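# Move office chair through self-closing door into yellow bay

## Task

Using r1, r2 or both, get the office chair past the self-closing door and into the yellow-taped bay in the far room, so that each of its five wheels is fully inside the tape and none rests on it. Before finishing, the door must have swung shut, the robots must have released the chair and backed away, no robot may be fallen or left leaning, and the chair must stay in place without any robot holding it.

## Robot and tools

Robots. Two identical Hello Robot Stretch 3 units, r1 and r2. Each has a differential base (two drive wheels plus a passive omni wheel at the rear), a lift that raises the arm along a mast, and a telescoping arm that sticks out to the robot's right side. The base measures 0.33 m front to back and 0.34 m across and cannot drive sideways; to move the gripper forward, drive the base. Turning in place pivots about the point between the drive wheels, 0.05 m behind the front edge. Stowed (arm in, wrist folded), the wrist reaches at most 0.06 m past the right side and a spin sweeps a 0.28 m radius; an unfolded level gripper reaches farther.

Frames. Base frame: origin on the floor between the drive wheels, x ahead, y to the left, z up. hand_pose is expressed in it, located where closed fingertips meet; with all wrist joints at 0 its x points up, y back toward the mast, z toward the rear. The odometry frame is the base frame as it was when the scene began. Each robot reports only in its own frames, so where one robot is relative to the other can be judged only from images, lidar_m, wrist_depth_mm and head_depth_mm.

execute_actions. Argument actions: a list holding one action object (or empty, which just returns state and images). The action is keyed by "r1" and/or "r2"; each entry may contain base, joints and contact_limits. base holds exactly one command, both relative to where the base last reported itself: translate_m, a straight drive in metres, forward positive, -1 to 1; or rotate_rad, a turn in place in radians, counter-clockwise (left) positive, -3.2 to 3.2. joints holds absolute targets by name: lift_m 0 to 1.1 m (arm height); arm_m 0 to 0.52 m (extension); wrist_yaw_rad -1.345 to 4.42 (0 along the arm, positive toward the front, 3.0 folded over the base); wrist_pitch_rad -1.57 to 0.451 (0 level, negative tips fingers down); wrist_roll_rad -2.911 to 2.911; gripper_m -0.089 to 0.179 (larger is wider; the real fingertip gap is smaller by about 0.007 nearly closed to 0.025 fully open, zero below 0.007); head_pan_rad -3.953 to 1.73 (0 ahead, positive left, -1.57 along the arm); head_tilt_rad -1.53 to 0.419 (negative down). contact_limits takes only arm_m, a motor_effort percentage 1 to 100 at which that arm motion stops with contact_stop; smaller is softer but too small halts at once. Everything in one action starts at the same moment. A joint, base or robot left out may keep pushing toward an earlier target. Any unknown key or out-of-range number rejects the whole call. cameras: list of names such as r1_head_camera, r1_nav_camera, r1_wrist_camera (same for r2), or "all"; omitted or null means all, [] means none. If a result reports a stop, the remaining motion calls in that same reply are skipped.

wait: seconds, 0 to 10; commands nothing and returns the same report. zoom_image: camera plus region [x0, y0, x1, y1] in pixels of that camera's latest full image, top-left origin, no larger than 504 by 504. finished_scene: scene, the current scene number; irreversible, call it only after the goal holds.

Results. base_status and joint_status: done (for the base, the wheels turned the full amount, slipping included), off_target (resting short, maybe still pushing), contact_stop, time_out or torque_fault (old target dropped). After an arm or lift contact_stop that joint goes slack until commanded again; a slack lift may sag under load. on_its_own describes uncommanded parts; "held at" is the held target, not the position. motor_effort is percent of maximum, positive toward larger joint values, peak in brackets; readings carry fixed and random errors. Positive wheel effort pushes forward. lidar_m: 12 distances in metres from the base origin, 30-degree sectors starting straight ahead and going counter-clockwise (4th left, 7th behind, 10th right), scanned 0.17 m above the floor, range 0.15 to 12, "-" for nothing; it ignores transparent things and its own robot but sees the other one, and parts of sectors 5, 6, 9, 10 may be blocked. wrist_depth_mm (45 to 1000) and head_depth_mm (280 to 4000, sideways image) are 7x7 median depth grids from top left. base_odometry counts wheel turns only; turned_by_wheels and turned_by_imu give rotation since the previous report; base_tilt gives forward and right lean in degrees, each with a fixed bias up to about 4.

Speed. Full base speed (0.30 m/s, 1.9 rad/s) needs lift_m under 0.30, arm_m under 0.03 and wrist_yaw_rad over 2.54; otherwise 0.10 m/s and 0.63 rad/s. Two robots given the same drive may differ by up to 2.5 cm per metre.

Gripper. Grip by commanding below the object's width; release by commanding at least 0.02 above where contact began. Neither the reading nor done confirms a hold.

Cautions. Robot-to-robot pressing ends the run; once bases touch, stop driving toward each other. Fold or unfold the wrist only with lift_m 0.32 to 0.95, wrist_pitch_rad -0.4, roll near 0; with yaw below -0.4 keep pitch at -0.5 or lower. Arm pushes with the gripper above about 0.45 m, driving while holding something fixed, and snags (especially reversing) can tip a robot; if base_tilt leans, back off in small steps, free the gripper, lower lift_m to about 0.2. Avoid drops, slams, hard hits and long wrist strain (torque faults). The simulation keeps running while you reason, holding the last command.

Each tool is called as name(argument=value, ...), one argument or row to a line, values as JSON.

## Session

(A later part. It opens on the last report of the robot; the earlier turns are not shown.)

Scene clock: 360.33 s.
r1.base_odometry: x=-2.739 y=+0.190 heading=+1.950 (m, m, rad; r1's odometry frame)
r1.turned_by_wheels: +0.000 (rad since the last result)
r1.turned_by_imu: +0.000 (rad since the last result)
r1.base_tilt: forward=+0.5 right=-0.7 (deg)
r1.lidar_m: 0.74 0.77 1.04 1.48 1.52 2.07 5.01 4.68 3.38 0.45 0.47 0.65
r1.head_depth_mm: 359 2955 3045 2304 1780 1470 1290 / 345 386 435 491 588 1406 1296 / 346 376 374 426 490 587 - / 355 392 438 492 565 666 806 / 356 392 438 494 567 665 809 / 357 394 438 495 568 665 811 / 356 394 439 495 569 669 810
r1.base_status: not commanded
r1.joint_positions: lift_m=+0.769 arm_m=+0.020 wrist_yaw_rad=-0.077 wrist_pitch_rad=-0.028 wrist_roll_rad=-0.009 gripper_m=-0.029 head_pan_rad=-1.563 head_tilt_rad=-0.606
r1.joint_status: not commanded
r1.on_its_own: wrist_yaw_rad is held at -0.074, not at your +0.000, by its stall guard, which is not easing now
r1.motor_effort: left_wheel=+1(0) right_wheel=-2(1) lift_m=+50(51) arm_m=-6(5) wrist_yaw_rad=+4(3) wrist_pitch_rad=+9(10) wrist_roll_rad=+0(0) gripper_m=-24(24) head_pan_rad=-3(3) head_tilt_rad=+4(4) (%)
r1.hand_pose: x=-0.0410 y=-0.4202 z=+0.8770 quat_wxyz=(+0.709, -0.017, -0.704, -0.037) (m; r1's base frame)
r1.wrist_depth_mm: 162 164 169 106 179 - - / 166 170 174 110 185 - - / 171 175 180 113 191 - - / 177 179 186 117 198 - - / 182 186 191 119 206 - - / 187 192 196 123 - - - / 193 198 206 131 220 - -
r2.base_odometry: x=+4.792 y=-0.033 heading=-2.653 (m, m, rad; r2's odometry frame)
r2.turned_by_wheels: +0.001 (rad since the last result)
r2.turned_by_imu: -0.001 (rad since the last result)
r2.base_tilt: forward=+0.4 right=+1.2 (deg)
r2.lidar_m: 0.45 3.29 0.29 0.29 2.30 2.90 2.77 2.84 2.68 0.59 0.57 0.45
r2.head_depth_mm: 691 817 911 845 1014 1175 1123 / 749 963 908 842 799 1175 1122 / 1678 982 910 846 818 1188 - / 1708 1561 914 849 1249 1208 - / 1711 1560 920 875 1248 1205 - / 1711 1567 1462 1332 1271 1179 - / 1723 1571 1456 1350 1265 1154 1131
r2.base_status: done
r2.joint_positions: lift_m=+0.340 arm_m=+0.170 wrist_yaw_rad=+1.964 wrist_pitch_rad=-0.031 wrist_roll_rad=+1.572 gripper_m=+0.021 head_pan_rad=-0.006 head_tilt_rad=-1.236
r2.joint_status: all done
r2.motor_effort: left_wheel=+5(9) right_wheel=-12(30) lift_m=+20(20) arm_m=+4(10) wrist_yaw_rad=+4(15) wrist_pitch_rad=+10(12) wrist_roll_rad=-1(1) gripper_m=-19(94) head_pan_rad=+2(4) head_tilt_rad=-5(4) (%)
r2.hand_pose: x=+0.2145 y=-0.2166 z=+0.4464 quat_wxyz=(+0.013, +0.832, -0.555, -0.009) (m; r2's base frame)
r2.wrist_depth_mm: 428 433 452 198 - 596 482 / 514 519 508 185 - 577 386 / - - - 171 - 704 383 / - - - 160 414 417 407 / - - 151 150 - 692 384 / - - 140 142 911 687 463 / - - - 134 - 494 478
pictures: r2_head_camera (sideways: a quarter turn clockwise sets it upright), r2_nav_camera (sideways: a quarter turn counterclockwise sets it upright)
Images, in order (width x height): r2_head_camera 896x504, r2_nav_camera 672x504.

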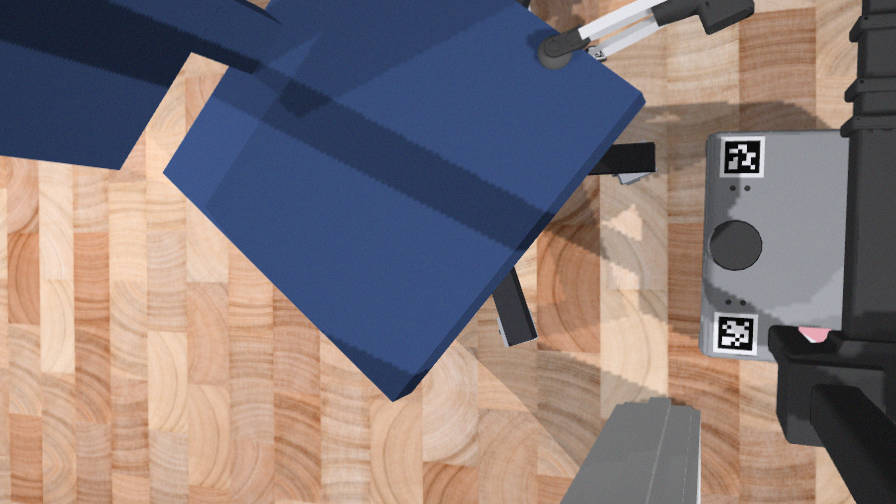

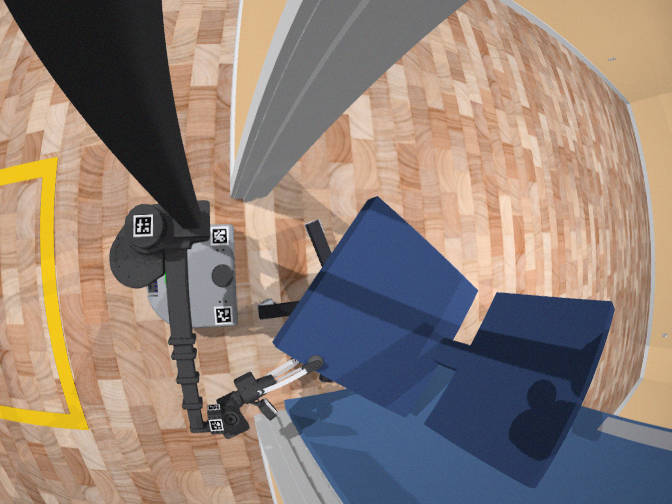

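Centered now. Regrasp in line with the chair centre.

execute_actions(
  actions=[
    {"r2":{"joints":{"gripper_m":0.13}}},
  ],
  cameras=[],
)

execute_actions(
  actions=[
    {"r2":{"base":{"translate_m":0.015},"joints":{"wrist_yaw_rad":1.62,"arm_m":0}}},
  ],
  cameras=[],
)

execute_actions(
  actions=[
    {"r2":{"joints":{"gripper_m":0.02}}},
  ],
  cameras=[],
)

execute_actions(
  actions=[
    {"r2":{"base":{"translate_m":-0.3}}},
  ],
  cameras=["r2_nav_camera","r2_head_camera"],
)

Scene clock: 367.93 s.
r1.base_odometry: x=-2.739 y=+0.190 heading=+1.950 (m, m, rad; r1's odometry frame)
r1.turned_by_wheels: +0.000 (rad since the last result)
r1.turned_by_imu: +0.000 (rad since the last result)
r1.base_tilt: forward=+0.4 right=-0.7 (deg)
r1.lidar_m: 0.74 0.77 1.04 1.48 1.53 2.07 5.01 4.69 3.38 0.45 0.47 0.64
r1.head_depth_mm: 359 2960 3026 2304 1786 1459 1297 / 345 386 436 492 588 1414 1301 / 346 376 374 427 491 589 - / 356 393 437 492 566 664 805 / 356 393 438 495 567 665 807 / 357 394 438 494 569 667 807 / 357 393 439 496 569 668 813
r1.base_status: not commanded
r1.joint_positions: lift_m=+0.769 arm_m=+0.020 wrist_yaw_rad=-0.077 wrist_pitch_rad=-0.028 wrist_roll_rad=-0.009 gripper_m=-0.029 head_pan_rad=-1.563 head_tilt_rad=-0.606
r1.joint_status: not commanded
r1.on_its_own: wrist_yaw_rad is held at -0.074, not at your +0.000, by its stall guard, which is not easing now
r1.motor_effort: left_wheel=+1(1) right_wheel=-2(2) lift_m=+51(51) arm_m=-5(5) wrist_yaw_rad=+3(4) wrist_pitch_rad=+9(9) wrist_roll_rad=+0(0) gripper_m=-24(25) head_pan_rad=-4(3) head_tilt_rad=+3(3) (%)
r1.hand_pose: x=-0.0410 y=-0.4202 z=+0.8770 quat_wxyz=(+0.709, -0.017, -0.704, -0.037) (m; r1's base frame)
r1.wrist_depth_mm: 162 165 169 106 179 - - / 166 170 175 110 185 - - / 170 175 180 113 192 - - / 177 180 185 117 198 - - / 182 186 191 119 206 - - / 186 192 197 122 - - - / 193 199 207 132 220 - -
r2.base_odometry: x=+4.792 y=-0.033 heading=-2.653 (m, m, rad; r2's odometry frame)
r2.turned_by_wheels: +0.000 (rad since the last result)
r2.turned_by_imu: +0.000 (rad since the last result)
r2.base_tilt: forward=+0.3 right=+1.2 (deg)
r2.lidar_m: 0.45 3.31 0.29 0.29 2.29 2.89 2.76 2.85 2.67 0.59 0.57 0.45
r2.head_depth_mm: 690 817 905 844 1019 1167 1122 / 748 960 906 846 797 1179 1122 / 1686 987 909 848 815 1191 - / 1707 1558 906 848 1241 1210 - / 1710 1562 922 875 1243 1204 - / 1721 1568 1443 1332 1262 1171 - / 1716 1577 1445 1350 1262 1152 1134
r2.base_status: not commanded
r2.joint_positions: lift_m=+0.340 arm_m=+0.170 wrist_yaw_rad=+1.966 wrist_pitch_rad=-0.023 wrist_roll_rad=+1.572 gripper_m=+0.130 head_pan_rad=-0.006 head_tilt_rad=-1.236
r2.joint_status: all done
r2.motor_effort: left_wheel=+3(5) right_wheel=-2(12) lift_m=+20(20) arm_m=+3(4) wrist_yaw_rad=+2(4) wrist_pitch_rad=+7(10) wrist_roll_rad=-1(1) gripper_m=+1(80) head_pan_rad=+3(3) head_tilt_rad=-4(4) (%)
r2.hand_pose: x=+0.2145 y=-0.2162 z=+0.4485 quat_wxyz=(+0.010, +0.832, -0.554, -0.007) (m; r2's base frame)
r2.wrist_depth_mm: 427 436 462 199 - 602 484 / 525 527 518 182 - 591 494 / - - - 170 - 708 388 / - - - 161 408 421 402 / - - - 150 - 694 390 / - - - 142 - 471 465 / - - - 135 - 723 476
pictures: none
No camera images: the call's "cameras" was empty. Leave "cameras" out to get every camera's image.

Scene clock: 370.43 s.
r1.base_odometry: x=-2.739 y=+0.190 heading=+1.950 (m, m, rad; r1's odometry frame)
r1.turned_by_wheels: +0.000 (rad since the last result)
r1.turned_by_imu: +0.000 (rad since the last result)
r1.base_tilt: forward=+0.4 right=-0.7 (deg)
r1.lidar_m: 0.74 0.77 1.04 1.48 1.53 2.07 5.01 4.69 3.39 0.45 0.47 0.65
r1.head_depth_mm: 359 3014 2992 2293 1795 1465 1295 / 346 385 435 491 588 1407 1301 / 346 376 374 426 490 587 - / 355 392 437 493 564 664 806 / 356 393 437 494 566 668 807 / 356 394 438 495 568 666 809 / 357 393 440 495 568 670 813
r1.base_status: not commanded
r1.joint_positions: lift_m=+0.769 arm_m=+0.020 wrist_yaw_rad=-0.077 wrist_pitch_rad=-0.028 wrist_roll_rad=-0.009 gripper_m=-0.029 head_pan_rad=-1.563 head_tilt_rad=-0.606
r1.joint_status: not commanded
r1.on_its_own: wrist_yaw_rad is held at -0.074, not at your +0.000, by its stall guard, which is not easing now
r1.motor_effort: left_wheel=+0(0) right_wheel=-2(2) lift_m=+51(51) arm_m=-6(6) wrist_yaw_rad=+3(4) wrist_pitch_rad=+9(9) wrist_roll_rad=+0(0) gripper_m=-25(24) head_pan_rad=-3(4) head_tilt_rad=+3(3) (%)
r1.hand_pose: x=-0.0410 y=-0.4202 z=+0.8770 quat_wxyz=(+0.709, -0.017, -0.704, -0.037) (m; r1's base frame)
r1.wrist_depth_mm: 161 165 169 106 179 - - / 166 169 175 110 185 - - / 171 175 179 113 191 - - / 176 180 185 117 199 - - / 182 186 191 120 206 - - / 188 192 196 122 - - - / 193 199 207 132 221 - -
r2.base_odometry: x=+4.779 y=-0.040 heading=-2.653 (m, m, rad; r2's odometry frame)
r2.turned_by_wheels: +0.000 (rad since the last result)
r2.turned_by_imu: +0.000 (rad since the last result)
r2.base_tilt: forward=+0.4 right=+1.1 (deg)
r2.lidar_m: 0.43 3.30 0.28 0.29 2.30 2.91 2.78 2.86 2.68 0.59 0.57 0.43
r2.head_depth_mm: 698 814 897 850 1225 1178 1099 / 815 969 908 847 798 1199 - / 1695 1574 912 846 800 1190 - / 1698 1573 912 849 1240 1201 - / 1712 1564 913 876 1249 1201 - / 1719 1569 1455 1348 1259 1180 - / 1722 1575 1452 1349 1266 954 1142
r2.base_status: done
r2.joint_positions: lift_m=+0.340 arm_m=+0.001 wrist_yaw_rad=+1.618 wrist_pitch_rad=-0.052 wrist_roll_rad=+1.570 gripper_m=+0.130 head_pan_rad=-0.006 head_tilt_rad=-1.236
r2.joint_status: all done
r2.motor_effort: left_wheel=+2(6) right_wheel=+2(11) lift_m=+20(20) arm_m=-2(8) wrist_yaw_rad=+2(15) wrist_pitch_rad=+17(17) wrist_roll_rad=+0(1) gripper_m=-4(4) head_pan_rad=+3(3) head_tilt_rad=-6(4) (%)
r2.hand_pose: x=+0.2330 y=-0.1337 z=+0.4411 quat_wxyz=(+0.020, +0.723, -0.690, -0.018) (m; r2's base frame)
r2.wrist_depth_mm: 396 410 138 137 - 658 465 / 458 467 119 121 - 613 358 / 552 572 106 108 940 551 374 / - - 96 98 365 382 368 / - - 87 90 94 543 384 / - - 80 83 85 598 392 / - - 74 76 79 697 370
pictures: none
No camera images: the call's "cameras" was empty. Leave "cameras" out to get every camera's image.

Scene clock: 372.03 s.
r1.base_odometry: x=-2.739 y=+0.190 heading=+1.950 (m, m, rad; r1's odometry frame)
r1.turned_by_wheels: +0.000 (rad since the last result)
r1.turned_by_imu: +0.000 (rad since the last result)
r1.base_tilt: forward=+0.5 right=-0.8 (deg)
r1.lidar_m: 0.74 0.77 1.04 1.48 1.53 2.07 4.99 4.73 3.39 0.45 0.47 0.64
r1.head_depth_mm: 359 2941 3035 2324 1789 1466 1292 / 345 387 436 492 589 1407 1294 / 346 376 374 427 490 586 - / 356 392 437 493 566 665 807 / 356 393 438 494 567 667 808 / 356 394 439 495 568 666 811 / 356 393 440 497 569 671 815
r1.base_status: not commanded
r1.joint_positions: lift_m=+0.769 arm_m=+0.020 wrist_yaw_rad=-0.077 wrist_pitch_rad=-0.028 wrist_roll_rad=-0.009 gripper_m=-0.029 head_pan_rad=-1.563 head_tilt_rad=-0.606
r1.joint_status: not commanded
r1.on_its_own: wrist_yaw_rad is held at -0.074, not at your +0.000, by its stall guard, which is not easing now
r1.motor_effort: left_wheel=+1(0) right_wheel=-2(2) lift_m=+50(51) arm_m=-6(5) wrist_yaw_rad=+3(3) wrist_pitch_rad=+10(9) wrist_roll_rad=+0(0) gripper_m=-24(24) head_pan_rad=-5(5) head_tilt_rad=+3(4) (%)
r1.hand_pose: x=-0.0410 y=-0.4202 z=+0.8770 quat_wxyz=(+0.709, -0.017, -0.704, -0.037) (m; r1's base frame)
r1.wrist_depth_mm: 162 165 170 106 179 - - / 166 169 174 110 185 - - / 172 175 180 113 191 - - / 176 180 185 117 198 - - / 182 186 191 119 206 - - / 186 191 195 123 - - - / 193 198 206 131 220 - -
r2.base_odometry: x=+4.779 y=-0.040 heading=-2.653 (m, m, rad; r2's odometry frame)
r2.turned_by_wheels: +0.000 (rad since the last result)
r2.turned_by_imu: +0.000 (rad since the last result)
r2.base_tilt: forward=+0.4 right=+1.1 (deg)
r2.lidar_m: 0.43 3.31 0.28 0.29 2.30 2.90 2.78 2.86 2.67 0.59 0.57 0.43
r2.head_depth_mm: 698 817 897 842 1230 1175 1101 / 815 974 908 848 801 1204 - / 1706 1554 909 848 797 1188 - / 1707 1570 914 851 1234 1198 - / 1711 1575 909 874 1254 1212 - / 1704 1571 1453 1348 1264 1175 - / 1714 1564 1450 1348 1264 953 1135
r2.base_status: not commanded
r2.joint_positions: lift_m=+0.340 arm_m=+0.001 wrist_yaw_rad=+1.618 wrist_pitch_rad=-0.056 wrist_roll_rad=+1.570 gripper_m=+0.022 head_pan_rad=-0.006 head_tilt_rad=-1.236
r2.joint_status: all done
r2.motor_effort: left_wheel=+2(2) right_wheel=+1(2) lift_m=+20(20) arm_m=-3(2) wrist_yaw_rad=+2(1) wrist_pitch_rad=+18(19) wrist_roll_rad=+0(0) gripper_m=-40(100) head_pan_rad=+3(3) head_tilt_rad=-5(5) (%)
r2.hand_pose: x=+0.2328 y=-0.1337 z=+0.4402 quat_wxyz=(+0.021, +0.723, -0.690, -0.019) (m; r2's base frame)
r2.wrist_depth_mm: 394 414 137 136 - 659 460 / 458 470 119 121 - 607 356 / 549 560 106 108 933 538 370 / - - 96 98 367 383 362 / - - 87 90 95 540 391 / - - 80 83 85 587 387 / - - 74 77 79 710 385
pictures: none
No camera images: the call's "cameras" was empty. Leave "cameras" out to get every camera's image.

Scene clock: 376.20 s.
r1.base_odometry: x=-2.739 y=+0.190 heading=+1.950 (m, m, rad; r1's odometry frame)
r1.turned_by_wheels: +0.000 (rad since the last result)
r1.turned_by_imu: +0.000 (rad since the last result)
r1.base_tilt: forward=+0.4 right=-0.7 (deg)
r1.lidar_m: 0.74 0.77 1.04 1.48 1.53 2.07 4.99 4.70 3.41 0.45 0.47 0.64
r1.head_depth_mm: 359 2948 3012 2303 1796 1462 1299 / 345 385 436 492 589 1411 1295 / 346 375 374 425 490 588 - / 356 392 437 493 567 663 806 / 356 393 438 494 567 668 808 / 356 394 439 495 567 667 806 / 356 394 440 496 568 669 814
r1.base_status: not commanded
r1.joint_positions: lift_m=+0.769 arm_m=+0.020 wrist_yaw_rad=-0.077 wrist_pitch_rad=-0.028 wrist_roll_rad=-0.009 gripper_m=-0.029 head_pan_rad=-1.563 head_tilt_rad=-0.606
r1.joint_status: not commanded
r1.on_its_own: wrist_yaw_rad is held at -0.074, not at your +0.000, by its stall guard, which is not easing now
r1.motor_effort: left_wheel=+1(1) right_wheel=-1(2) lift_m=+51(51) arm_m=-6(5) wrist_yaw_rad=+3(3) wrist_pitch_rad=+10(10) wrist_roll_rad=+0(1) gripper_m=-24(24) head_pan_rad=-3(4) head_tilt_rad=+4(3) (%)
r1.hand_pose: x=-0.0410 y=-0.4202 z=+0.8770 quat_wxyz=(+0.709, -0.017, -0.704, -0.037) (m; r1's base frame)
r1.wrist_depth_mm: 162 164 170 106 180 - - / 166 169 174 110 186 - - / 171 175 179 113 190 - - / 176 180 185 117 198 - - / 182 186 192 120 206 - - / 188 192 196 123 - - - / 193 199 206 132 220 - -
r2.base_odometry: x=+5.044 y=+0.101 heading=-2.653 (m, m, rad; r2's odometry frame)
r2.turned_by_wheels: +0.000 (rad since the last result)
r2.turned_by_imu: -0.002 (rad since the last result)
r2.base_tilt: forward=+0.4 right=+1.1 (deg)
r2.lidar_m: 0.59 0.43 0.46 1.18 2.28 2.61 2.48 2.55 2.68 1.61 0.70 0.59
r2.head_depth_mm: 1657 983 910 1257 1257 1175 1101 / 1714 980 906 861 1247 1202 - / 1702 981 910 855 1247 1197 - / 1693 983 921 1309 1261 1204 - / 1708 1569 1428 1337 1260 1206 - / 1695 1564 1449 1331 1249 1187 - / 1727 1579 1438 900 1252 1191 1138
r2.base_status: done
r2.joint_positions: lift_m=+0.340 arm_m=+0.001 wrist_yaw_rad=+1.617 wrist_pitch_rad=-0.016 wrist_roll_rad=+1.571 gripper_m=+0.027 head_pan_rad=-0.006 head_tilt_rad=-1.237
r2.joint_status: not commanded
r2.on_its_own: gripper_m is held at +0.027, not at your +0.020, by its stall guard, which is not easing now
r2.motor_effort: left_wheel=+3(6) right_wheel=-2(22) lift_m=+20(20) arm_m=-2(3) wrist_yaw_rad=+3(12) wrist_pitch_rad=+5(18) wrist_roll_rad=+0(0) gripper_m=+0(40) head_pan_rad=+3(2) head_tilt_rad=-5(4) (%)
r2.hand_pose: x=+0.2342 y=-0.1338 z=+0.4503 quat_wxyz=(+0.006, +0.723, -0.691, -0.006) (m; r2's base frame)
r2.wrist_depth_mm: 528 533 537 289 - 711 452 / 676 678 745 272 - 677 479 / - - - 256 - 508 454 / - - - 245 - 540 450 / - - - 234 - 591 487 / - - - 219 - 697 490 / - - - 217 - 700 474
pictures: r2_head_camera (sideways: a quarter turn clockwise sets it upright), r2_nav_camera (sideways: a quarter turn counterclockwise sets it upright)
Images, in order (width x height): r2_head_camera 896x504, r2_nav_camera 672x504.

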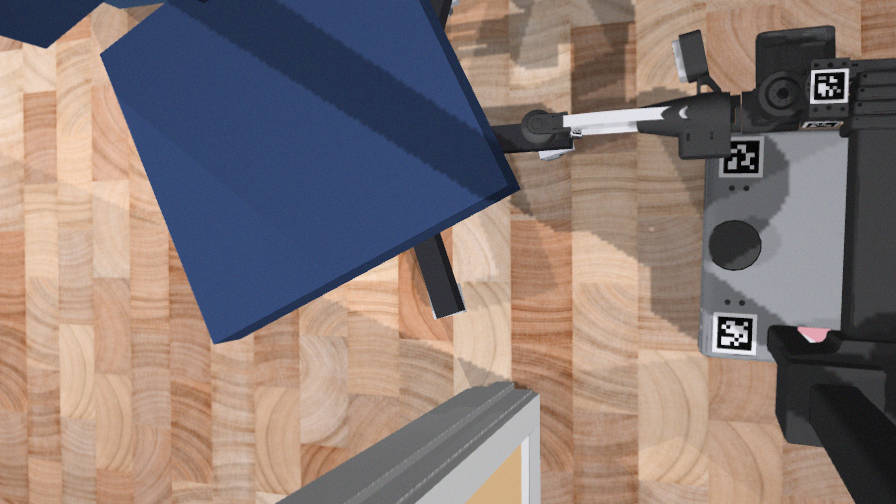

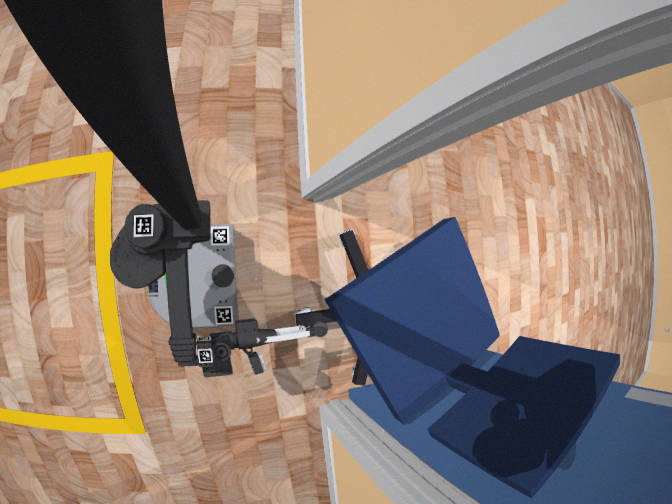

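execute_actions(
  actions=[
    {"r2":{"joints":{"gripper_m":0.13,"lift_m":0.335,"arm_m":0.04}}},
  ],
  cameras=[],
)

execute_actions(
  actions=[
    {"r2":{"base":{"translate_m":0.115}}},
  ],
  cameras=[],
)

execute_actions(
  actions=[
    {"r2":{"joints":{"gripper_m":0.017}}},
  ],
  cameras=["r2_head_camera"],
)

execute_actions(
  actions=[
    {"r2":{"base":{"translate_m":-0.15},"joints":{"arm_m":0}}},
  ],
  cameras=["r2_nav_camera","r2_head_camera"],
)

Scene clock: 383.77 s.
r1.base_odometry: x=-2.739 y=+0.190 heading=+1.950 (m, m, rad; r1's odometry frame)
r1.turned_by_wheels: +0.000 (rad since the last result)
r1.turned_by_imu: +0.000 (rad since the last result)
r1.base_tilt: forward=+0.5 right=-0.7 (deg)
r1.lidar_m: 0.74 0.77 1.04 1.47 1.53 2.06 5.01 4.74 3.39 0.45 0.47 0.65
r1.head_depth_mm: 359 2974 3053 2323 1785 1450 1292 / 345 385 436 493 588 1414 1299 / 345 376 375 426 490 587 - / 356 392 437 493 566 665 805 / 356 394 438 495 567 667 810 / 356 393 438 495 569 667 812 / 357 394 439 495 569 668 816
r1.base_status: not commanded
r1.joint_positions: lift_m=+0.769 arm_m=+0.020 wrist_yaw_rad=-0.077 wrist_pitch_rad=-0.028 wrist_roll_rad=-0.009 gripper_m=-0.029 head_pan_rad=-1.563 head_tilt_rad=-0.606
r1.joint_status: not commanded
r1.on_its_own: wrist_yaw_rad is held at -0.074, not at your +0.000, by its stall guard, which is not easing now
r1.motor_effort: left_wheel=+0(0) right_wheel=-1(2) lift_m=+51(51) arm_m=-6(6) wrist_yaw_rad=+3(3) wrist_pitch_rad=+9(9) wrist_roll_rad=+0(0) gripper_m=-24(24) head_pan_rad=-3(4) head_tilt_rad=+4(3) (%)
r1.hand_pose: x=-0.0410 y=-0.4202 z=+0.8770 quat_wxyz=(+0.709, -0.017, -0.704, -0.037) (m; r1's base frame)
r1.wrist_depth_mm: 162 164 169 106 180 - - / 166 170 174 110 185 - - / 171 174 180 113 191 - - / 175 180 185 117 198 - - / 182 186 192 120 206 - - / 187 192 195 123 - - - / 193 199 207 131 221 - -
r2.base_odometry: x=+5.044 y=+0.101 heading=-2.653 (m, m, rad; r2's odometry frame)
r2.turned_by_wheels: +0.000 (rad since the last result)
r2.turned_by_imu: +0.000 (rad since the last result)
r2.base_tilt: forward=+0.5 right=+1.1 (deg)
r2.lidar_m: 0.59 0.43 0.46 1.19 2.28 2.61 2.48 2.55 2.69 1.60 0.70 0.59
r2.head_depth_mm: 1657 984 907 1248 1257 1203 - / 1700 985 908 860 1241 1190 1123 / 1700 985 913 855 1240 1198 - / 1699 986 924 1313 1256 1204 - / 1718 1578 1431 1338 1265 1199 - / 1707 1575 1457 1340 1254 1191 - / 1712 1563 1437 899 1255 1187 1130
r2.base_status: not commanded
r2.joint_positions: lift_m=+0.335 arm_m=+0.040 wrist_yaw_rad=+1.617 wrist_pitch_rad=-0.017 wrist_roll_rad=+1.571 gripper_m=+0.130 head_pan_rad=-0.006 head_tilt_rad=-1.237
r2.joint_status: all done
r2.motor_effort: left_wheel=+2(1) right_wheel=-2(1) lift_m=+17(17) arm_m=+2(2) wrist_yaw_rad=+3(3) wrist_pitch_rad=+5(5) wrist_roll_rad=+0(0) gripper_m=+1(80) head_pan_rad=+3(3) head_tilt_rad=-4(3) (%)
r2.hand_pose: x=+0.2342 y=-0.1728 z=+0.4454 quat_wxyz=(+0.007, +0.723, -0.691, -0.006) (m; r2's base frame)
r2.wrist_depth_mm: 476 488 530 314 973 716 445 / 609 611 627 293 - 695 469 / - - - 276 - 544 485 / - - - 267 518 518 388 / - - - 251 - 596 490 / - - - 241 - 504 488 / - - - 232 - 733 482
pictures: none
No camera images: the call's "cameras" was empty. Leave "cameras" out to get every camera's image.

Scene clock: 386.03 s.
r1.base_odometry: x=-2.739 y=+0.190 heading=+1.950 (m, m, rad; r1's odometry frame)
r1.turned_by_wheels: +0.000 (rad since the last result)
r1.turned_by_imu: +0.000 (rad since the last result)
r1.base_tilt: forward=+0.5 right=-0.7 (deg)
r1.lidar_m: 0.74 0.77 1.04 1.48 1.52 2.06 5.01 4.71 3.38 0.45 0.47 0.64
r1.head_depth_mm: 359 2929 3059 2279 1808 1475 1290 / 345 386 436 492 589 1413 1291 / 345 376 374 427 491 588 - / 356 393 437 493 565 665 806 / 356 393 439 493 567 665 807 / 356 393 437 495 568 666 810 / 357 394 439 496 569 669 810
r1.base_status: not commanded
r1.joint_positions: lift_m=+0.769 arm_m=+0.020 wrist_yaw_rad=-0.077 wrist_pitch_rad=-0.028 wrist_roll_rad=-0.009 gripper_m=-0.029 head_pan_rad=-1.563 head_tilt_rad=-0.606
r1.joint_status: not commanded
r1.on_its_own: wrist_yaw_rad is held at -0.074, not at your +0.000, by its stall guard, which is not easing now
r1.motor_effort: left_wheel=+1(1) right_wheel=-2(2) lift_m=+51(50) arm_m=-6(6) wrist_yaw_rad=+3(3) wrist_pitch_rad=+9(9) wrist_roll_rad=+0(0) gripper_m=-25(24) head_pan_rad=-4(4) head_tilt_rad=+3(3) (%)
r1.hand_pose: x=-0.0410 y=-0.4202 z=+0.8770 quat_wxyz=(+0.709, -0.017, -0.704, -0.037) (m; r1's base frame)
r1.wrist_depth_mm: 161 165 170 106 180 - - / 166 170 174 110 185 - - / 171 175 180 113 191 - - / 176 180 186 117 199 - - / 181 186 191 120 206 - - / 187 191 196 123 - - - / 193 198 206 131 221 - -
r2.base_odometry: x=+4.942 y=+0.047 heading=-2.653 (m, m, rad; r2's odometry frame)
r2.turned_by_wheels: +0.000 (rad since the last result)
r2.turned_by_imu: +0.001 (rad since the last result)
r2.base_tilt: forward=+0.4 right=+1.1 (deg)
r2.lidar_m: 6.19 0.39 0.36 0.81 2.29 2.72 2.60 2.68 2.68 1.07 0.64 0.48
r2.head_depth_mm: 1674 979 909 846 1245 1194 - / 1700 986 913 845 815 1194 1118 / 1707 1579 909 847 816 1197 - / 1699 1575 913 858 1255 1197 - / 1701 1565 940 1344 1259 1206 - / 1706 1567 1456 1345 1241 1188 - / 1704 1565 1449 913 1003 1184 1138
r2.base_status: done
r2.joint_positions: lift_m=+0.335 arm_m=+0.040 wrist_yaw_rad=+1.617 wrist_pitch_rad=-0.017 wrist_roll_rad=+1.571 gripper_m=+0.130 head_pan_rad=-0.006 head_tilt_rad=-1.237
r2.joint_status: not commanded
r2.motor_effort: left_wheel=+1(6) right_wheel=-1(3) lift_m=+17(17) arm_m=+3(2) wrist_yaw_rad=+2(2) wrist_pitch_rad=+5(5) wrist_roll_rad=+0(0) gripper_m=+0(0) head_pan_rad=+2(2) head_tilt_rad=-5(4) (%)
r2.hand_pose: x=+0.2342 y=-0.1728 z=+0.4454 quat_wxyz=(+0.007, +0.723, -0.691, -0.006) (m; r2's base frame)
r2.wrist_depth_mm: 418 420 427 184 987 717 369 / 519 523 541 174 - 641 370 / - - - 163 - 565 408 / - - - 156 398 407 390 / - - - 149 - 593 408 / - - - 143 - 615 427 / - - - 136 - 709 404
pictures: none
No camera images: the call's "cameras" was empty. Leave "cameras" out to get every camera's image.

Scene clock: 387.63 s.
r1.base_odometry: x=-2.739 y=+0.190 heading=+1.950 (m, m, rad; r1's odometry frame)
r1.turned_by_wheels: +0.000 (rad since the last result)
r1.turned_by_imu: +0.000 (rad since the last result)
r1.base_tilt: forward=+0.4 right=-0.7 (deg)
r1.lidar_m: 0.74 0.77 1.04 1.48 1.53 2.07 5.01 4.67 3.40 0.45 0.47 0.64
r1.head_depth_mm: 359 2947 3028 2296 1787 1465 1291 / 346 386 437 492 590 1410 1298 / 346 376 375 426 491 588 - / 356 393 437 494 567 663 805 / 356 392 438 494 567 664 808 / 356 393 439 495 568 668 807 / 357 394 439 496 570 669 810
r1.base_status: not commanded
r1.joint_positions: lift_m=+0.769 arm_m=+0.020 wrist_yaw_rad=-0.077 wrist_pitch_rad=-0.028 wrist_roll_rad=-0.009 gripper_m=-0.029 head_pan_rad=-1.563 head_tilt_rad=-0.606
r1.joint_status: not commanded
r1.on_its_own: wrist_yaw_rad is held at -0.074, not at your +0.000, by its stall guard, which is not easing now
r1.motor_effort: left_wheel=+0(1) right_wheel=-2(1) lift_m=+51(51) arm_m=-6(6) wrist_yaw_rad=+3(3) wrist_pitch_rad=+9(9) wrist_roll_rad=+0(1) gripper_m=-25(25) head_pan_rad=-4(3) head_tilt_rad=+4(3) (%)
r1.hand_pose: x=-0.0410 y=-0.4202 z=+0.8770 quat_wxyz=(+0.709, -0.017, -0.704, -0.037) (m; r1's base frame)
r1.wrist_depth_mm: 162 164 170 106 180 - - / 166 170 174 110 185 - - / 171 174 180 113 192 - - / 176 180 186 117 199 - - / 182 186 191 120 206 - - / 188 192 196 123 - - - / 193 199 206 132 220 - -
r2.base_odometry: x=+4.942 y=+0.047 heading=-2.653 (m, m, rad; r2's odometry frame)
r2.turned_by_wheels: +0.000 (rad since the last result)
r2.turned_by_imu: +0.001 (rad since the last result)
r2.base_tilt: forward=+0.5 right=+1.1 (deg)
r2.lidar_m: 6.19 0.39 0.36 0.81 2.29 2.72 2.60 2.67 2.67 1.07 0.64 0.48
r2.head_depth_mm: 1678 977 908 842 1237 1199 - / 1694 980 906 845 813 1195 1123 / 1707 1564 910 848 815 1201 - / 1706 1574 908 864 1254 1199 - / 1708 1564 941 1349 1262 1199 - / 1711 1571 1454 1353 1242 1184 - / 1715 1568 1450 908 1007 1183 1133
r2.base_status: not commanded
r2.joint_positions: lift_m=+0.335 arm_m=+0.040 wrist_yaw_rad=+1.617 wrist_pitch_rad=-0.016 wrist_roll_rad=+1.571 gripper_m=+0.018 head_pan_rad=-0.006 head_tilt_rad=-1.237
r2.joint_status: all done
r2.motor_effort: left_wheel=+2(2) right_wheel=-14(13) lift_m=+17(17) arm_m=+2(3) wrist_yaw_rad=+2(2) wrist_pitch_rad=+5(6) wrist_roll_rad=+0(0) gripper_m=-19(93) head_pan_rad=+3(3) head_tilt_rad=-4(4) (%)
r2.hand_pose: x=+0.2342 y=-0.1730 z=+0.4455 quat_wxyz=(+0.006, +0.723, -0.691, -0.005) (m; r2's base frame)
r2.wrist_depth_mm: 417 419 421 181 985 703 368 / 523 522 539 171 - 617 372 / - - - 162 - 573 406 / - - - 154 398 408 388 / - - 147 147 - 587 403 / - - 139 141 934 699 424 / - - - 134 - 663 403
pictures: r2_head_camera (sideways: a quarter turn clockwise sets it upright)
Images, in order (width x height): r2_head_camera 896x504.

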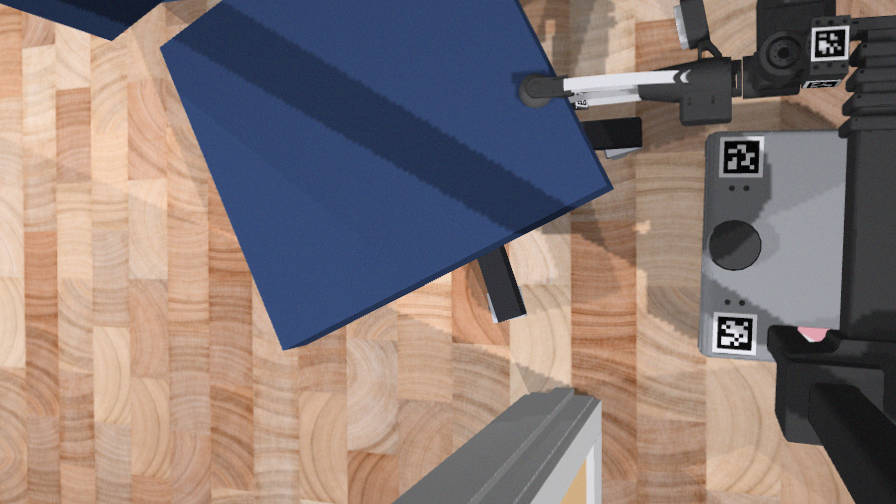

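Scene clock: 390.17 s.
r1.base_odometry: x=-2.739 y=+0.190 heading=+1.950 (m, m, rad; r1's odometry frame)
r1.turned_by_wheels: +0.000 (rad since the last result)
r1.turned_by_imu: +0.000 (rad since the last result)
r1.base_tilt: forward=+0.5 right=-0.8 (deg)
r1.lidar_m: 0.74 0.77 1.04 1.48 1.53 2.07 4.99 4.69 3.39 0.45 0.47 0.64
r1.head_depth_mm: 360 2902 3043 2298 1783 1464 1291 / 346 386 436 491 590 1415 1293 / 346 375 375 426 491 588 - / 355 392 438 493 565 665 806 / 356 392 437 494 567 662 806 / 356 393 438 495 568 669 810 / 357 393 440 495 569 670 813
r1.base_status: not commanded
r1.joint_positions: lift_m=+0.769 arm_m=+0.020 wrist_yaw_rad=-0.077 wrist_pitch_rad=-0.028 wrist_roll_rad=-0.009 gripper_m=-0.029 head_pan_rad=-1.563 head_tilt_rad=-0.606
r1.joint_status: not commanded
r1.on_its_own: wrist_yaw_rad is held at -0.074, not at your +0.000, by its stall guard, which is not easing now
r1.motor_effort: left_wheel=+0(1) right_wheel=-1(1) lift_m=+50(51) arm_m=-6(5) wrist_yaw_rad=+3(3) wrist_pitch_rad=+9(9) wrist_roll_rad=+0(0) gripper_m=-24(24) head_pan_rad=-4(4) head_tilt_rad=+3(3) (%)
r1.hand_pose: x=-0.0410 y=-0.4202 z=+0.8770 quat_wxyz=(+0.709, -0.017, -0.704, -0.037) (m; r1's base frame)
r1.wrist_depth_mm: 161 165 169 106 180 - - / 166 170 175 109 186 - - / 170 174 180 113 192 - - / 176 179 185 117 198 - - / 182 186 191 119 206 - - / 188 192 195 123 - - - / 194 199 206 131 220 - -
r2.base_odometry: x=+5.075 y=+0.118 heading=-2.652 (m, m, rad; r2's odometry frame)
r2.turned_by_wheels: +0.000 (rad since the last result)
r2.turned_by_imu: -0.001 (rad since the last result)
r2.base_tilt: forward=+0.5 right=+1.1 (deg)
r2.lidar_m: 6.36 0.46 0.53 1.31 2.28 2.57 2.44 2.52 2.68 1.76 0.71 0.48
r2.head_depth_mm: 1695 980 906 843 1231 1176 1104 / 1696 1550 910 843 1184 1187 - / 1692 1550 910 848 821 1206 - / 1708 1572 909 863 1251 1208 - / 1694 1568 1435 1352 1259 1207 - / 1718 1572 1443 1305 1258 1182 - / 1715 1570 854 962 1263 1187 1132
r2.base_status: done
r2.joint_positions: lift_m=+0.335 arm_m=+0.001 wrist_yaw_rad=+1.601 wrist_pitch_rad=-0.015 wrist_roll_rad=+1.571 gripper_m=+0.018 head_pan_rad=-0.006 head_tilt_rad=-1.237
r2.joint_status: all done
r2.motor_effort: left_wheel=+1(2) right_wheel=-8(19) lift_m=+18(17) arm_m=-3(3) wrist_yaw_rad=+12(17) wrist_pitch_rad=+5(5) wrist_roll_rad=+0(0) gripper_m=-19(20) head_pan_rad=+2(3) head_tilt_rad=-4(5) (%)
r2.hand_pose: x=+0.2344 y=-0.1378 z=+0.4457 quat_wxyz=(+0.006, +0.718, -0.696, -0.005) (m; r2's base frame)
r2.wrist_depth_mm: 500 494 505 155 - 665 373 / - - - 152 - 561 389 / - - - 148 385 401 381 / - - - 147 - 536 396 / - - 142 143 - 651 403 / - - 140 142 935 709 407 / - - - 139 - 658 384
pictures: r2_head_camera (sideways: a quarter turn clockwise sets it upright), r2_nav_camera (sideways: a quarter turn counterclockwise sets it upright)
Images, in order (width x height): r2_head_camera 896x504, r2_nav_camera 672x504.

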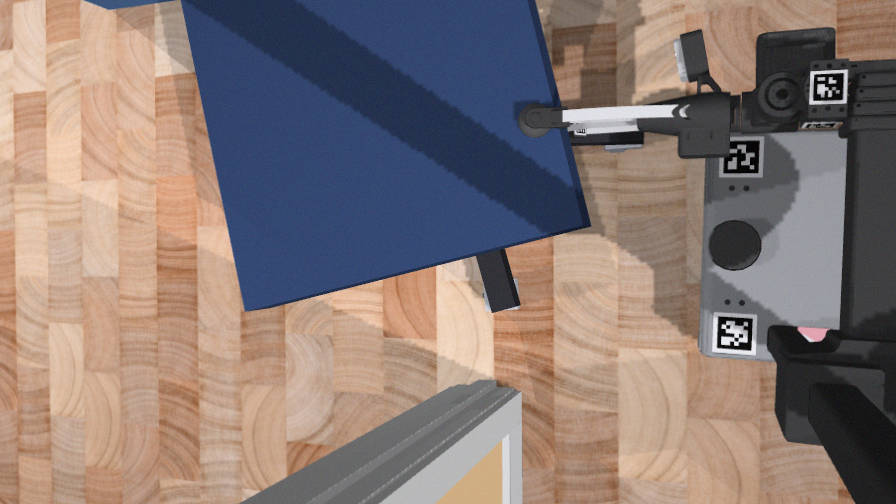

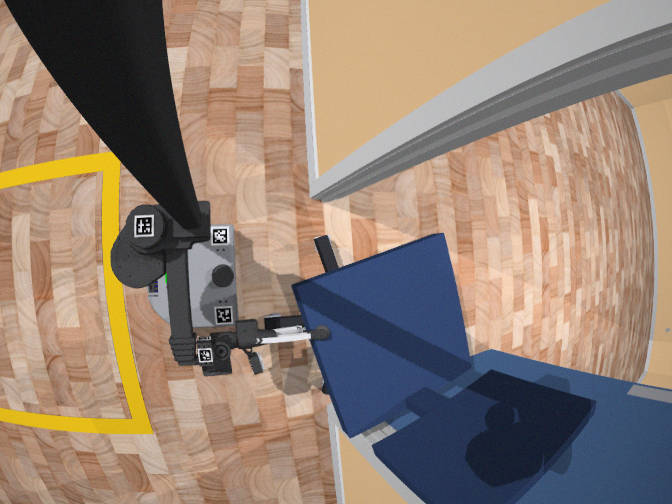

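execute_actions(
  actions=[
    {"r2":{"base":{"translate_m":-0.45}}},
  ],
  cameras=["r2_nav_camera"],
)

Scene clock: 397.77 s.
r1.base_odometry: x=-2.739 y=+0.190 heading=+1.950 (m, m, rad; r1's odometry frame)
r1.turned_by_wheels: +0.000 (rad since the last result)
r1.turned_by_imu: +0.000 (rad since the last result)
r1.base_tilt: forward=+0.5 right=-0.7 (deg)
r1.lidar_m: 0.74 0.77 1.04 1.48 1.53 2.06 5.01 4.70 3.41 0.45 0.47 0.64
r1.head_depth_mm: 359 2956 2997 2309 1791 1460 1292 / 346 386 436 492 586 1406 1294 / 346 375 375 426 490 587 - / 356 393 437 495 565 665 804 / 356 393 438 494 567 665 808 / 356 394 438 495 567 666 809 / 357 394 440 496 568 669 813
r1.base_status: not commanded
r1.joint_positions: lift_m=+0.769 arm_m=+0.020 wrist_yaw_rad=-0.077 wrist_pitch_rad=-0.028 wrist_roll_rad=-0.009 gripper_m=-0.029 head_pan_rad=-1.563 head_tilt_rad=-0.606
r1.joint_status: not commanded
r1.on_its_own: wrist_yaw_rad is held at -0.074, not at your +0.000, by its stall guard, which is not easing now
r1.motor_effort: left_wheel=+1(0) right_wheel=-2(2) lift_m=+50(51) arm_m=-6(6) wrist_yaw_rad=+3(3) wrist_pitch_rad=+9(9) wrist_roll_rad=+0(0) gripper_m=-24(24) head_pan_rad=-4(3) head_tilt_rad=+3(3) (%)
r1.hand_pose: x=-0.0410 y=-0.4202 z=+0.8770 quat_wxyz=(+0.709, -0.017, -0.704, -0.037) (m; r1's base frame)
r1.wrist_depth_mm: 162 165 170 106 179 - - / 166 170 175 110 185 - - / 171 175 180 113 191 - - / 177 180 186 117 199 - - / 182 186 191 120 206 - - / 187 193 195 123 - - - / 194 199 207 132 220 - -
r2.base_odometry: x=+5.472 y=+0.329 heading=-2.652 (m, m, rad; r2's odometry frame)
r2.turned_by_wheels: +0.000 (rad since the last result)
r2.turned_by_imu: -0.003 (rad since the last result)
r2.base_tilt: forward=+0.5 right=+1.1 (deg)
r2.lidar_m: 6.77 0.86 1.13 2.20 2.26 2.10 2.00 2.06 2.70 2.57 1.23 0.49
r2.head_depth_mm: 1676 1559 904 844 1234 1167 1101 / 1694 1565 910 844 1144 - - / 1703 1571 909 845 827 1211 - / 1711 1571 931 1215 1261 1201 - / 1711 1568 1442 1349 1258 1203 - / 1714 1231 1408 1349 1269 1183 - / 896 1117 1406 1350 1265 1178 1132
r2.base_status: done
r2.joint_positions: lift_m=+0.335 arm_m=+0.001 wrist_yaw_rad=+1.526 wrist_pitch_rad=-0.015 wrist_roll_rad=+1.571 gripper_m=+0.018 head_pan_rad=-0.006 head_tilt_rad=-1.237
r2.joint_status: not commanded
r2.on_its_own: wrist_yaw_rad is held at +1.532, not at your +1.620, by its stall guard, which is not easing now
r2.motor_effort: left_wheel=+1(3) right_wheel=-9(19) lift_m=+18(18) arm_m=-3(3) wrist_yaw_rad=+4(20) wrist_pitch_rad=+5(5) wrist_roll_rad=+0(0) gripper_m=-19(20) head_pan_rad=+3(3) head_tilt_rad=-3(3) (%)
r2.hand_pose: x=+0.2342 y=-0.1571 z=+0.4457 quat_wxyz=(+0.006, +0.691, -0.723, -0.006) (m; r2's base frame)
r2.wrist_depth_mm: 500 488 496 154 928 666 373 / - - - 151 - 586 385 / - - - 150 387 397 383 / - - - 147 - 508 394 / - - 142 143 - 633 406 / - - 140 142 933 698 384 / - - 795 139 818 641 364
pictures: r2_nav_camera (sideways: a quarter turn counterclockwise sets it upright)
Images, in order (width x height): r2_nav_camera 672x504.

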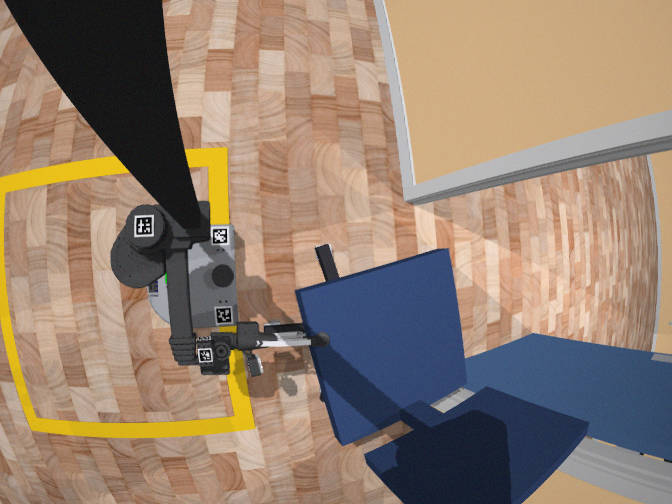

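execute_actions(
  actions=[
    {"r1":{"joints":{"gripper_m":0.15,"arm_m":0}},"r2":{"base":{"rotate_rad":-0.17},"joints":{"wrist_yaw_rad":1.72}}},
  ],
  cameras=[],
)

execute_actions(
  actions=[
    {"r2":{"base":{"translate_m":-0.9}}},
  ],
  cameras=["r2_nav_camera","r1_nav_camera"],
)

Scene clock: 404.50 s.
r1.base_odometry: x=-2.739 y=+0.190 heading=+1.950 (m, m, rad; r1's odometry frame)
r1.turned_by_wheels: +0.000 (rad since the last result)
r1.turned_by_imu: +0.000 (rad since the last result)
r1.base_tilt: forward=+0.5 right=-0.8 (deg)
r1.lidar_m: 0.74 0.77 1.04 1.48 1.53 2.07 4.98 4.72 3.40 0.58 0.59 0.71
r1.head_depth_mm: 2835 3066 3185 2294 1792 1465 1246 / 509 2969 3070 2286 1798 1431 1253 / 436 511 577 658 767 923 - / 478 528 587 664 759 892 1060 / 471 519 577 647 738 871 1041 / 462 509 566 635 723 838 1004 / 455 500 555 620 706 816 969
r1.base_status: not commanded
r1.joint_positions: lift_m=+0.769 arm_m=+0.000 wrist_yaw_rad=-0.074 wrist_pitch_rad=-0.026 wrist_roll_rad=-0.009 gripper_m=+0.150 head_pan_rad=-1.563 head_tilt_rad=-0.606
r1.joint_status: all done
r1.on_its_own: wrist_yaw_rad is held at -0.074, not at your +0.000, by its stall guard, which is not easing now
r1.motor_effort: left_wheel=+1(1) right_wheel=-2(2) lift_m=+51(51) arm_m=-4(8) wrist_yaw_rad=+0(3) wrist_pitch_rad=+9(9) wrist_roll_rad=+0(0) gripper_m=+0(98) head_pan_rad=-4(3) head_tilt_rad=+3(3) (%)
r1.hand_pose: x=-0.0404 y=-0.4001 z=+0.8775 quat_wxyz=(+0.710, -0.017, -0.704, -0.036) (m; r1's base frame)
r1.wrist_depth_mm: 277 295 317 341 - - - / 283 299 325 354 - - - / 290 309 335 364 - - - / 300 318 344 376 - - - / 308 326 355 385 - - - / 313 - 367 403 - - - / 314 350 378 415 - - -
r2.base_odometry: x=+5.472 y=+0.329 heading=-2.822 (m, m, rad; r2's odometry frame)
r2.turned_by_wheels: -0.170 (rad since the last result)
r2.turned_by_imu: -0.165 (rad since the last result)
r2.base_tilt: forward=+0.5 right=+1.1 (deg)
r2.lidar_m: 0.47 0.86 0.99 1.84 2.21 2.25 2.00 2.01 2.40 2.57 1.54 0.47
r2.head_depth_mm: 1192 980 906 849 1241 1178 1100 / 1445 982 910 846 1230 1197 - / 1688 1556 911 847 837 1200 - / 1708 1560 911 848 1229 1200 - / 1692 1565 928 1343 1252 1199 - / 1706 1560 1460 1347 1265 1182 - / 1705 1554 1386 1354 1260 1186 1136
r2.base_status: done
r2.joint_positions: lift_m=+0.335 arm_m=+0.001 wrist_yaw_rad=+1.717 wrist_pitch_rad=-0.017 wrist_roll_rad=+1.571 gripper_m=+0.018 head_pan_rad=-0.006 head_tilt_rad=-1.237
r2.joint_status: all done
r2.motor_effort: left_wheel=+2(4) right_wheel=-7(16) lift_m=+18(18) arm_m=-1(2) wrist_yaw_rad=+2(41) wrist_pitch_rad=+6(6) wrist_roll_rad=+0(0) gripper_m=-18(20) head_pan_rad=+3(3) head_tilt_rad=-4(4) (%)
r2.hand_pose: x=+0.2317 y=-0.1083 z=+0.4452 quat_wxyz=(+0.007, +0.757, -0.654, -0.006) (m; r2's base frame)
r2.wrist_depth_mm: 526 527 539 149 943 646 368 / - - - 148 - 565 389 / - - - 146 383 392 376 / - - - 145 - 567 405 / - - 141 143 - 655 400 / - - 140 142 926 688 384 / 794 814 803 142 831 667 386
pictures: none
No camera images: the call's "cameras" was empty. Leave "cameras" out to get every camera's image.

Scene clock: 414.53 s.
r1.base_odometry: x=-2.739 y=+0.190 heading=+1.950 (m, m, rad; r1's odometry frame)
r1.turned_by_wheels: +0.000 (rad since the last result)
r1.turned_by_imu: +0.000 (rad since the last result)
r1.base_tilt: forward=+0.4 right=-0.8 (deg)
r1.lidar_m: 0.74 0.77 1.04 1.48 1.52 2.07 5.00 4.75 3.40 3.09 1.07 0.77
r1.head_depth_mm: 2784 3075 3154 2294 1786 1454 1240 / 2796 3122 3206 2303 1790 1429 1256 / 2798 3085 3173 2313 1786 1500 - / 2805 3076 3228 2332 1798 1470 1248 / 2814 3078 3216 2304 1803 1469 1244 / 2776 3022 3036 2343 1805 1469 1240 / 2326 2328 2325 2151 1800 1478 1246
r1.base_status: not commanded
r1.joint_positions: lift_m=+0.769 arm_m=+0.000 wrist_yaw_rad=-0.074 wrist_pitch_rad=-0.026 wrist_roll_rad=-0.009 gripper_m=+0.150 head_pan_rad=-1.563 head_tilt_rad=-0.606
r1.joint_status: not commanded
r1.on_its_own: wrist_yaw_rad is held at -0.074, not at your +0.000, by its stall guard, which is not easing now
r1.motor_effort: left_wheel=+0(1) right_wheel=-2(2) lift_m=+51(51) arm_m=-4(4) wrist_yaw_rad=+0(1) wrist_pitch_rad=+9(9) wrist_roll_rad=+0(0) gripper_m=+0(0) head_pan_rad=-3(3) head_tilt_rad=+3(3) (%)
r1.hand_pose: x=-0.0404 y=-0.4001 z=+0.8776 quat_wxyz=(+0.710, -0.017, -0.704, -0.036) (m; r1's base frame)
r1.wrist_depth_mm: - - - - - - - / - - - - - - - / - - - - - - - / - - - - - - - / - - - - - - - / - - - - - - - / - - - - - - -
r2.base_odometry: x=+6.326 y=+0.612 heading=-2.822 (m, m, rad; r2's odometry frame)
r2.turned_by_wheels: +0.000 (rad since the last result)
r2.turned_by_imu: -0.007 (rad since the last result)
r2.base_tilt: forward=+0.4 right=+1.1 (deg)
r2.lidar_m: 1.70 1.69 2.03 2.01 2.02 1.27 1.12 1.13 1.34 2.45 2.77 0.48
r2.head_depth_mm: 1690 978 910 843 1233 1178 1098 / 1702 1557 912 850 1229 1188 - / 1699 1558 907 846 845 1199 - / 1686 1562 907 863 1246 1206 - / 1701 1569 1436 1352 1267 1203 - / 1695 1566 1451 1347 1261 1186 - / 1690 1563 1454 1353 1267 1187 1134
r2.base_status: done
r2.joint_positions: lift_m=+0.335 arm_m=+0.001 wrist_yaw_rad=+1.621 wrist_pitch_rad=-0.016 wrist_roll_rad=+1.571 gripper_m=+0.018 head_pan_rad=-0.006 head_tilt_rad=-1.237
r2.joint_status: not commanded
r2.on_its_own: wrist_yaw_rad is held at +1.636, not at your +1.720, by its stall guard, which is not easing now
r2.motor_effort: left_wheel=+1(3) right_wheel=-8(19) lift_m=+18(18) arm_m=-1(1) wrist_yaw_rad=+10(17) wrist_pitch_rad=+5(6) wrist_roll_rad=+0(1) gripper_m=-18(20) head_pan_rad=+3(3) head_tilt_rad=-4(4) (%)
r2.hand_pose: x=+0.2341 y=-0.1325 z=+0.4455 quat_wxyz=(+0.006, +0.725, -0.689, -0.006) (m; r2's base frame)
r2.wrist_depth_mm: 534 528 526 151 - 622 370 / - - - 149 - 567 386 / - - - 148 380 390 379 / - - - 146 - 585 406 / - - 143 145 - 669 403 / - - 141 143 923 699 403 / - - - 141 - 664 399
pictures: r1_nav_camera (sideways: a quarter turn counterclockwise sets it upright), r2_nav_camera (sideways: a quarter turn counterclockwise sets it upright)
Images, in order (width x height): r1_nav_camera 672x504, r2_nav_camera 672x504.

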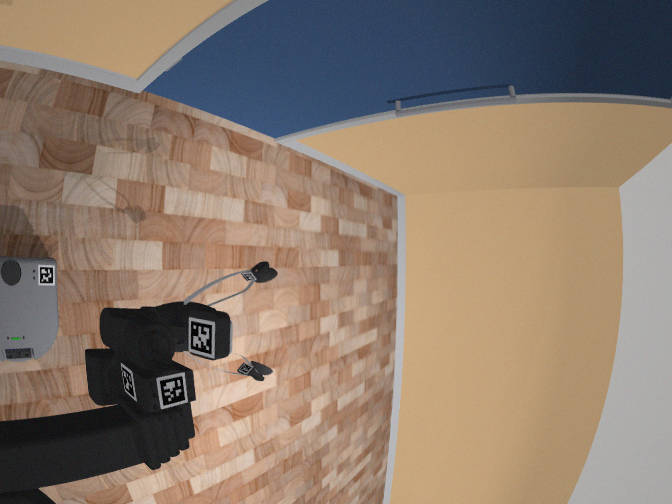

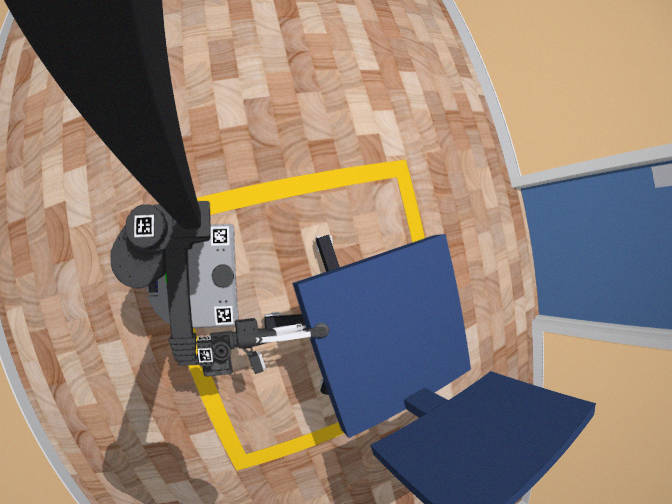

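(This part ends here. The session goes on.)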